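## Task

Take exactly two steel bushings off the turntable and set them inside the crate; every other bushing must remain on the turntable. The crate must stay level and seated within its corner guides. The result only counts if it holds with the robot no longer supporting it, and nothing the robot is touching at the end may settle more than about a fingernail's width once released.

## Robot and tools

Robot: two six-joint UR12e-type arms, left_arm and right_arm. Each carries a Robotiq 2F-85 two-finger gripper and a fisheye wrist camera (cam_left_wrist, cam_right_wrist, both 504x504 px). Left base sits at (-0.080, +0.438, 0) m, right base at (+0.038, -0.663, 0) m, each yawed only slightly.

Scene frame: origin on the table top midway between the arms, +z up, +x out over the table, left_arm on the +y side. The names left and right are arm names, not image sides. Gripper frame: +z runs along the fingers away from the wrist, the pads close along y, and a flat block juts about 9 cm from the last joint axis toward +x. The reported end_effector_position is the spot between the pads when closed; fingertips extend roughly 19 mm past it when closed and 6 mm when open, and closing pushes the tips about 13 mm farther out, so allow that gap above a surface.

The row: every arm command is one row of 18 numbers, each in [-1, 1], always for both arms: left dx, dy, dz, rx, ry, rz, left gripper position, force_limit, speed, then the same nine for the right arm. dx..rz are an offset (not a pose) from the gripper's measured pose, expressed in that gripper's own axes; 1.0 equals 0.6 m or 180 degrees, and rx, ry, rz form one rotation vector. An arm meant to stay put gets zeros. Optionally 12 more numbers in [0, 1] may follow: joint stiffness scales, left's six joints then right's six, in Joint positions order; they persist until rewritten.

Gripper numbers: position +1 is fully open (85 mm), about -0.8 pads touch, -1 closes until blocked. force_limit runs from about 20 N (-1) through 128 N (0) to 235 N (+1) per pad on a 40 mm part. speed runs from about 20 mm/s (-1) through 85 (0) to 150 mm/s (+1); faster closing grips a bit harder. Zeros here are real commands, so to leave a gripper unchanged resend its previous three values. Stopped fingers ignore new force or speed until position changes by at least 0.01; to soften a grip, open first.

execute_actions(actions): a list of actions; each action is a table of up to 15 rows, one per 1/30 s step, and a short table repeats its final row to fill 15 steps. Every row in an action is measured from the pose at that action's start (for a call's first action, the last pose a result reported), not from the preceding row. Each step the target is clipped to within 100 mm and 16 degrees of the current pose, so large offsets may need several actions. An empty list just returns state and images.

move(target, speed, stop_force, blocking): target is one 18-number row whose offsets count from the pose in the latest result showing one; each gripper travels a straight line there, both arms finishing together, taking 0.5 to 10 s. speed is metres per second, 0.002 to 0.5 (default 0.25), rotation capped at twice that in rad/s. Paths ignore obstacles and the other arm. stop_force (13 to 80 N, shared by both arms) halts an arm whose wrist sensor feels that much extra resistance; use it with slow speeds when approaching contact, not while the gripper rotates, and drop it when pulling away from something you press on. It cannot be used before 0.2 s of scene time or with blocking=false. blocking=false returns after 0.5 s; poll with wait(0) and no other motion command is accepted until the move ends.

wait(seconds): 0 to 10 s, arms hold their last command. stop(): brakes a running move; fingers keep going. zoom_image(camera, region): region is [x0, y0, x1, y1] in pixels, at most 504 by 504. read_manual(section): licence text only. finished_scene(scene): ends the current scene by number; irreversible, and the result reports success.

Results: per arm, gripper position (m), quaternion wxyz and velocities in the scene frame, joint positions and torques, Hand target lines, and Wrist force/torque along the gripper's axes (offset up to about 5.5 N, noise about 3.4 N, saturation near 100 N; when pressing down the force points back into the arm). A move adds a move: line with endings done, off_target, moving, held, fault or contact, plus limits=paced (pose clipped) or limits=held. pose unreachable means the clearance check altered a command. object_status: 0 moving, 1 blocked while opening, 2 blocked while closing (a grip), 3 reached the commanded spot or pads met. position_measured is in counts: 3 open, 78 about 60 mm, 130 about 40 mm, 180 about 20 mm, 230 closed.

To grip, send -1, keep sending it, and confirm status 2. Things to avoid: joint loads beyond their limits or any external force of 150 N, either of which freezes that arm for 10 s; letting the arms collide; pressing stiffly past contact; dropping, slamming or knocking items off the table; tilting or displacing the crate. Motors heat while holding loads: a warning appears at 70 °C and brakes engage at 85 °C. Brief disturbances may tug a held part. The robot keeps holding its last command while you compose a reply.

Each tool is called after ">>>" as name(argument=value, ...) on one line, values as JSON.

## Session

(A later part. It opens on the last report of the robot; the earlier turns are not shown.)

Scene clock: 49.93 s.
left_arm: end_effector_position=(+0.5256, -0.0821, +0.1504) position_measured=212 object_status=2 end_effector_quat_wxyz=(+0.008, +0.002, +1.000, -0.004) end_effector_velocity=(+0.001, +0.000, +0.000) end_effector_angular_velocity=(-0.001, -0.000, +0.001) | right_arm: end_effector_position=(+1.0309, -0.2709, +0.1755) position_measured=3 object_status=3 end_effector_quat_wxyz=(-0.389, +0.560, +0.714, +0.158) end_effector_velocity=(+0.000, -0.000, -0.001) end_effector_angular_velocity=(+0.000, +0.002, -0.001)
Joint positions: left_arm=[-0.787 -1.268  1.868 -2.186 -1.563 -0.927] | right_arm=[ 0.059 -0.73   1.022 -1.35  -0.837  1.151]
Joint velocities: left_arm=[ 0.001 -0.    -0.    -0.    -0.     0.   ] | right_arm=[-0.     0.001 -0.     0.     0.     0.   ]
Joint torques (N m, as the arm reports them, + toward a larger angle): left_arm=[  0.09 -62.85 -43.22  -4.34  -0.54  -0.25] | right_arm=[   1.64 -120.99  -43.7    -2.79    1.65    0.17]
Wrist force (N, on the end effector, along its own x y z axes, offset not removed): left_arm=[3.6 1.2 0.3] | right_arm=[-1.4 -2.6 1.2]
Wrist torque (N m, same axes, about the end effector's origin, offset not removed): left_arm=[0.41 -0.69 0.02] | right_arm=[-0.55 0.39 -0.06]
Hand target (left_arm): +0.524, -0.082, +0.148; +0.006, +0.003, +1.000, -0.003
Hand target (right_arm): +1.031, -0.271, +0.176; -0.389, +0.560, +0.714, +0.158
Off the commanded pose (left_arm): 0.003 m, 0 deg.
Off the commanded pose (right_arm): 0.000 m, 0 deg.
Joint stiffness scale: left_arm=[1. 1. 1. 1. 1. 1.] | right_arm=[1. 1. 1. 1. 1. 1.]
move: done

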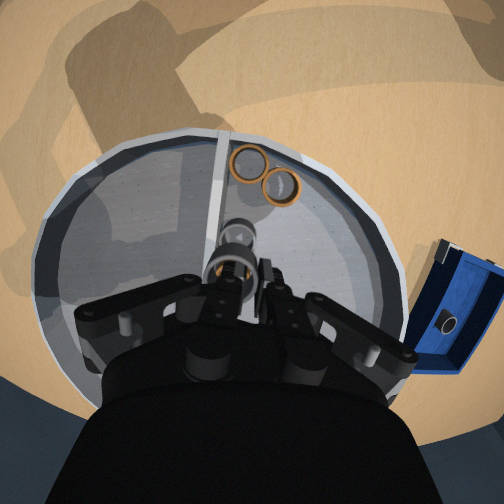

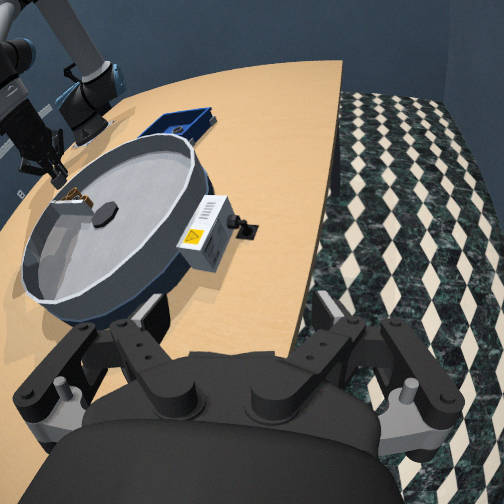

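>>> move(target=[-0.065,0.55,0,0,0,0,-1,-0.6,0,0,0,0,0,0,0,1,0,0], speed=0.4)

>>> move(target=[0,0,0.183,0,0,0,-1,-0.6,0,0,0,0,0,0,0,1,0,0], speed=0.15)

>>> move(target=[0,0,0.03,0,0,0,-1,-0.6,0,0,0,0,0,0,0,1,0,0], speed=0.01, stop_force=13)

>>> move(target=[0,0,0,0,0,0,-0.5,-0.6,0,0,0,0,0,0,0,1,0,0])

>>> move(target=[0,0,-0.15,0,0,0,-0.5,-0.6,0,0,0,0,0,0,0,1,0,0])

Scene clock: 51.80 s.
left_arm: end_effector_position=(+0.5649, +0.2487, +0.1477) position_measured=212 object_status=2 end_effector_quat_wxyz=(+0.007, +0.002, +1.000, -0.004) end_effector_velocity=(+0.001, +0.000, +0.000) end_effector_angular_velocity=(-0.001, -0.001, -0.001) | right_arm: end_effector_position=(+1.0309, -0.2709, +0.1755) position_measured=3 object_status=3 end_effector_quat_wxyz=(-0.389, +0.560, +0.714, +0.158) end_effector_velocity=(+0.000, -0.000, +0.000) end_effector_angular_velocity=(+0.000, -0.001, +0.000)
Joint positions: left_arm=[-0.403 -1.453  2.11  -2.244 -1.57  -0.545] | right_arm=[ 0.059 -0.73   1.022 -1.35  -0.837  1.151]
Joint velocities: left_arm=[ 0.001  0.    -0.001 -0.    -0.     0.002] | right_arm=[-0.    -0.     0.    -0.     0.    -0.001]
Joint torques (N m, as the arm reports them, + toward a larger angle): left_arm=[  1.   -45.17 -44.49  -5.32  -0.5    0.46] | right_arm=[   1.47 -121.09  -43.58   -2.88    1.76    0.  ]
Wrist force (N, on the end effector, along its own x y z axes, offset not removed): left_arm=[2.6 1.1 0.2] | right_arm=[-3.0 -2.2 -2.3]
Wrist torque (N m, same axes, about the end effector's origin, offset not removed): left_arm=[0.51 -0.53 0.00] | right_arm=[-0.52 0.64 -0.10]
Hand target (left_arm): +0.565, +0.248, +0.147; +0.007, +0.002, +1.000, -0.004
Hand target (right_arm): +1.031, -0.271, +0.176; -0.389, +0.560, +0.714, +0.158
Off the commanded pose (left_arm): 0.002 m, 0 deg.
Off the commanded pose (right_arm): 0.000 m, 0 deg.
Joint stiffness scale: left_arm=[1. 1. 1. 1. 1. 1.] | right_arm=[1. 1. 1. 1. 1. 1.]
move: done

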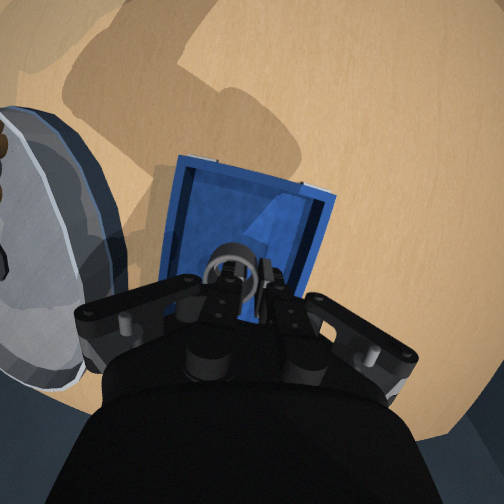

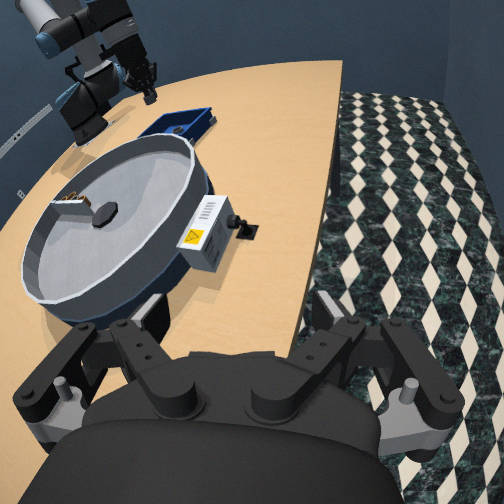

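Scene clock: 53.07 s.
left_arm: end_effector_position=(+0.5658, +0.2481, +0.0362) position_measured=212 object_status=2 end_effector_quat_wxyz=(+0.006, +0.002, +1.000, -0.003) end_effector_velocity=(+0.002, -0.001, +0.001) end_effector_angular_velocity=(-0.004, -0.006, -0.001) | right_arm: end_effector_position=(+1.0309, -0.2709, +0.1755) position_measured=3 object_status=3 end_effector_quat_wxyz=(-0.389, +0.560, +0.714, +0.158) end_effector_velocity=(+0.000, -0.000, +0.001) end_effector_angular_velocity=(+0.000, -0.001, -0.000)
Joint positions: left_arm=[-0.403 -1.3    2.183 -2.466 -1.57  -0.545] | right_arm=[ 0.059 -0.73   1.022 -1.35  -0.837  1.151]
Joint velocities: left_arm=[ 0.    -0.    -0.    -0.006 -0.     0.002] | right_arm=[-0.    -0.001 -0.    -0.     0.    -0.   ]
Joint torques (N m, as the arm reports them, + toward a larger angle): left_arm=[  1.79 -55.2  -36.3   -5.43   0.03  -0.1 ] | right_arm=[   2.01 -121.14  -44.02   -3.01    1.86    0.07]
Wrist force (N, on the end effector, along its own x y z axes, offset not removed): left_arm=[5.9 2.8 0.4] | right_arm=[-2.9 0.6 -1.1]
Wrist torque (N m, same axes, about the end effector's origin, offset not removed): left_arm=[0.80 -1.05 0.06] | right_arm=[0.05 0.72 -0.10]
Hand target (left_arm): +0.567, +0.248, +0.038; +0.007, +0.002, +1.000, -0.004
Hand target (right_arm): +1.031, -0.271, +0.176; -0.389, +0.560, +0.714, +0.158
Off the commanded pose (left_arm): 0.002 m, 0 deg.
Off the commanded pose (right_arm): 0.000 m, 0 deg.
Joint stiffness scale: left_arm=[1. 1. 1. 1. 1. 1.] | right_arm=[1. 1. 1. 1. 1. 1.]
move: done

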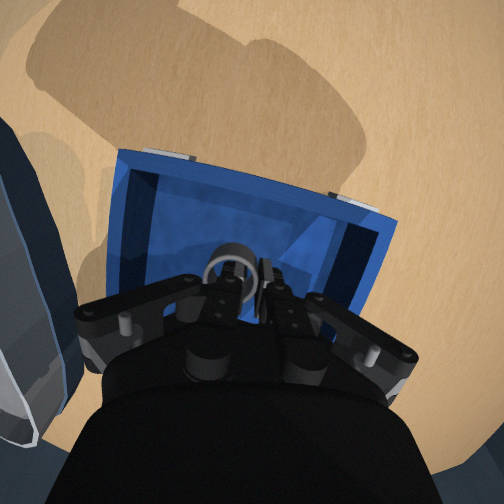

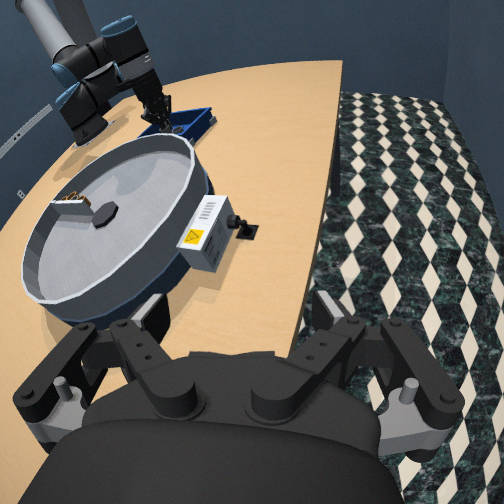

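Scene clock: 55.07 s.
left_arm: end_effector_position=(+0.5700, +0.2455, +0.0278) position_measured=212 object_status=2 end_effector_quat_wxyz=(+0.011, +0.002, +1.000, -0.006) end_effector_velocity=(+0.001, +0.000, +0.001) end_effector_angular_velocity=(+0.000, +0.001, +0.002) | right_arm: end_effector_position=(+1.0309, -0.2709, +0.1755) position_measured=3 object_status=3 end_effector_quat_wxyz=(-0.389, +0.560, +0.714, +0.158) end_effector_velocity=(-0.000, -0.000, -0.000) end_effector_angular_velocity=(-0.000, +0.000, +0.000)
Joint positions: left_arm=[-0.403 -1.283  2.185 -2.499 -1.57  -0.545] | right_arm=[ 0.059 -0.73   1.022 -1.35  -0.837  1.151]
Joint velocities: left_arm=[ 0.001 -0.    -0.002  0.003 -0.    -0.001] | right_arm=[-0. -0.  0. -0. -0.  0.]
Joint torques (N m, as the arm reports them, + toward a larger angle): left_arm=[  2.83 -53.04 -34.61  -4.19   0.12  -0.06] | right_arm=[   2.44 -119.77  -43.2    -3.13    1.76    0.14]
Wrist force (N, on the end effector, along its own x y z axes, offset not removed): left_arm=[8.0 2.4 -7.8] | right_arm=[-0.4 -2.3 -0.9]
Wrist torque (N m, same axes, about the end effector's origin, offset not removed): left_arm=[0.45 -0.96 -0.02] | right_arm=[-0.45 0.17 -0.09]
Hand target (left_arm): +0.570, +0.246, +0.028; +0.010, +0.002, +1.000, -0.006
Hand target (right_arm): +1.031, -0.271, +0.176; -0.389, +0.560, +0.714, +0.158
Off the commanded pose (left_arm): 0.011 m, 1 deg.
Off the commanded pose (right_arm): 0.000 m, 0 deg.
Joint stiffness scale: left_arm=[1. 1. 1. 1. 1. 1.] | right_arm=[1. 1. 1. 1. 1. 1.]
move: contact (left_arm)

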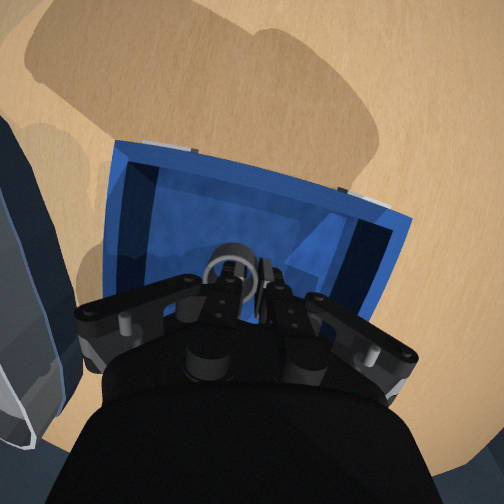

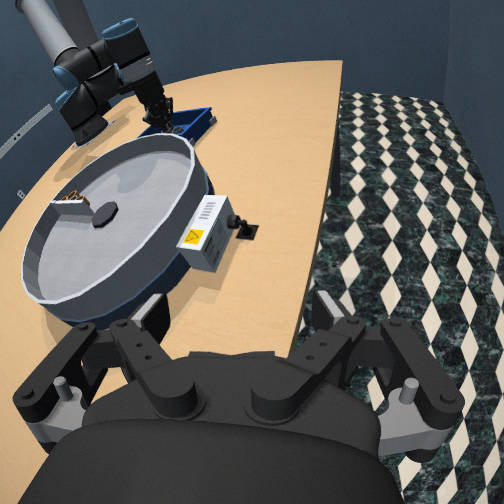

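Scene clock: 55.57 s.
left_arm: end_effector_position=(+0.5700, +0.2455, +0.0278) position_measured=192 object_status=0 end_effector_quat_wxyz=(+0.011, +0.002, +1.000, -0.006) end_effector_velocity=(+0.000, +0.001, -0.000) end_effector_angular_velocity=(+0.000, +0.000, +0.002) | right_arm: end_effector_position=(+1.0309, -0.2709, +0.1755) position_measured=3 object_status=3 end_effector_quat_wxyz=(-0.389, +0.560, +0.714, +0.158) end_effector_velocity=(+0.000, -0.001, +0.001) end_effector_angular_velocity=(-0.000, -0.001, -0.000)
Joint positions: left_arm=[-0.403 -1.283  2.185 -2.499 -1.57  -0.545] | right_arm=[ 0.059 -0.73   1.022 -1.35  -0.837  1.151]
Joint velocities: left_arm=[ 0.002  0.    -0.     0.    -0.    -0.001] | right_arm=[-0.001 -0.001 -0.    -0.    -0.    -0.   ]
Joint torques (N m, as the arm reports them, + toward a larger angle): left_arm=[  1.34 -53.74 -35.15  -4.93   0.17   0.01] | right_arm=[   1.84 -122.29  -43.36   -2.81    1.63    0.22]
Wrist force (N, on the end effector, along its own x y z axes, offset not removed): left_arm=[6.1 1.8 1.6] | right_arm=[-0.6 -0.1 -2.4]
Wrist torque (N m, same axes, about the end effector's origin, offset not removed): left_arm=[0.60 -1.15 0.00] | right_arm=[-0.11 0.22 -0.14]
Hand target (left_arm): +0.570, +0.246, +0.028; +0.011, +0.002, +1.000, -0.006
Hand target (right_arm): +1.031, -0.271, +0.176; -0.389, +0.560, +0.714, +0.158
Off the commanded pose (left_arm): 0.000 m, 0 deg.
Off the commanded pose (right_arm): 0.000 m, 0 deg.
Joint stiffness scale: left_arm=[1. 1. 1. 1. 1. 1.] | right_arm=[1. 1. 1. 1. 1. 1.]
move: done

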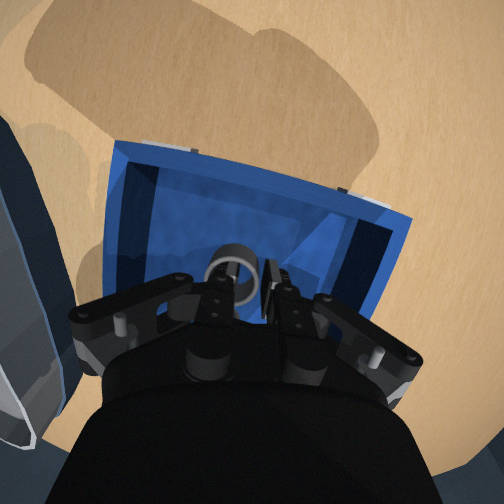

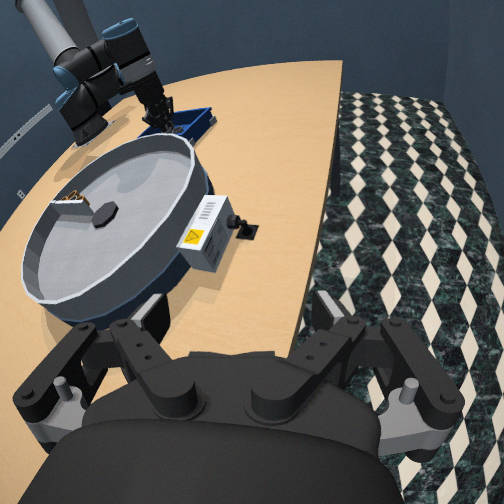

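Scene clock: 56.67 s.
left_arm: end_effector_position=(+0.5694, +0.2459, +0.1197) position_measured=192 object_status=3 end_effector_quat_wxyz=(+0.013, +0.002, +1.000, -0.007) end_effector_velocity=(-0.001, -0.000, -0.000) end_effector_angular_velocity=(+0.000, +0.001, +0.000) | right_arm: end_effector_position=(+1.0309, -0.2709, +0.1755) position_measured=3 object_status=3 end_effector_quat_wxyz=(-0.389, +0.560, +0.714, +0.158) end_effector_velocity=(+0.000, -0.000, +0.000) end_effector_angular_velocity=(+0.000, -0.002, +0.001)
Joint positions: left_arm=[-0.403 -1.415  2.131 -2.316 -1.57  -0.545] | right_arm=[ 0.059 -0.73   1.022 -1.35  -0.837  1.151]
Joint velocities: left_arm=[-0.    -0.     0.001  0.    -0.    -0.001] | right_arm=[-0.     0.    -0.001 -0.    -0.    -0.001]
Joint torques (N m, as the arm reports them, + toward a larger angle): left_arm=[  2.   -47.53 -39.48  -4.19   0.05  -0.07] | right_arm=[   1.79 -122.87  -43.99   -2.81    1.73    0.45]
Wrist force (N, on the end effector, along its own x y z axes, offset not removed): left_arm=[4.1 2.1 -1.1] | right_arm=[-0.9 0.2 -2.3]
Wrist torque (N m, same axes, about the end effector's origin, offset not removed): left_arm=[0.59 -0.74 -0.08] | right_arm=[-0.09 0.32 -0.19]
Hand target (left_arm): +0.568, +0.247, +0.118; +0.011, +0.002, +1.000, -0.006
Hand target (right_arm): +1.031, -0.271, +0.176; -0.389, +0.560, +0.714, +0.158
Off the commanded pose (left_arm): 0.002 m, 0 deg.
Off the commanded pose (right_arm): 0.000 m, 0 deg.
Joint stiffness scale: left_arm=[1. 1. 1. 1. 1. 1.] | right_arm=[1. 1. 1. 1. 1. 1.]
move: done

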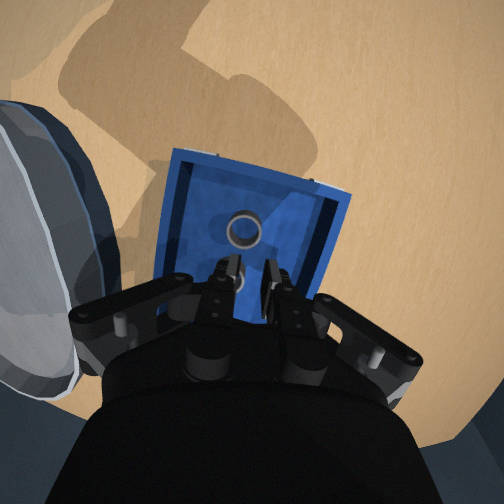

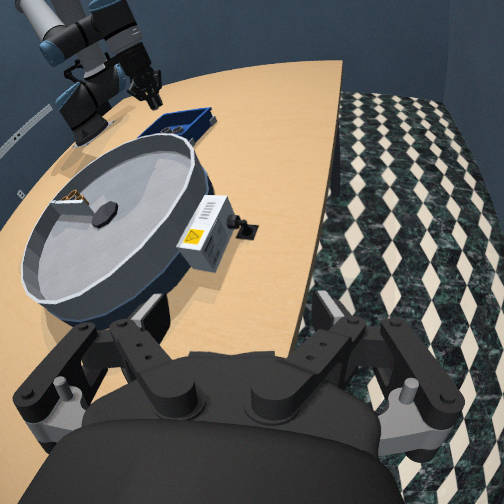

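>>> finished_scene(scene=1)

The scene is finished: the task was done.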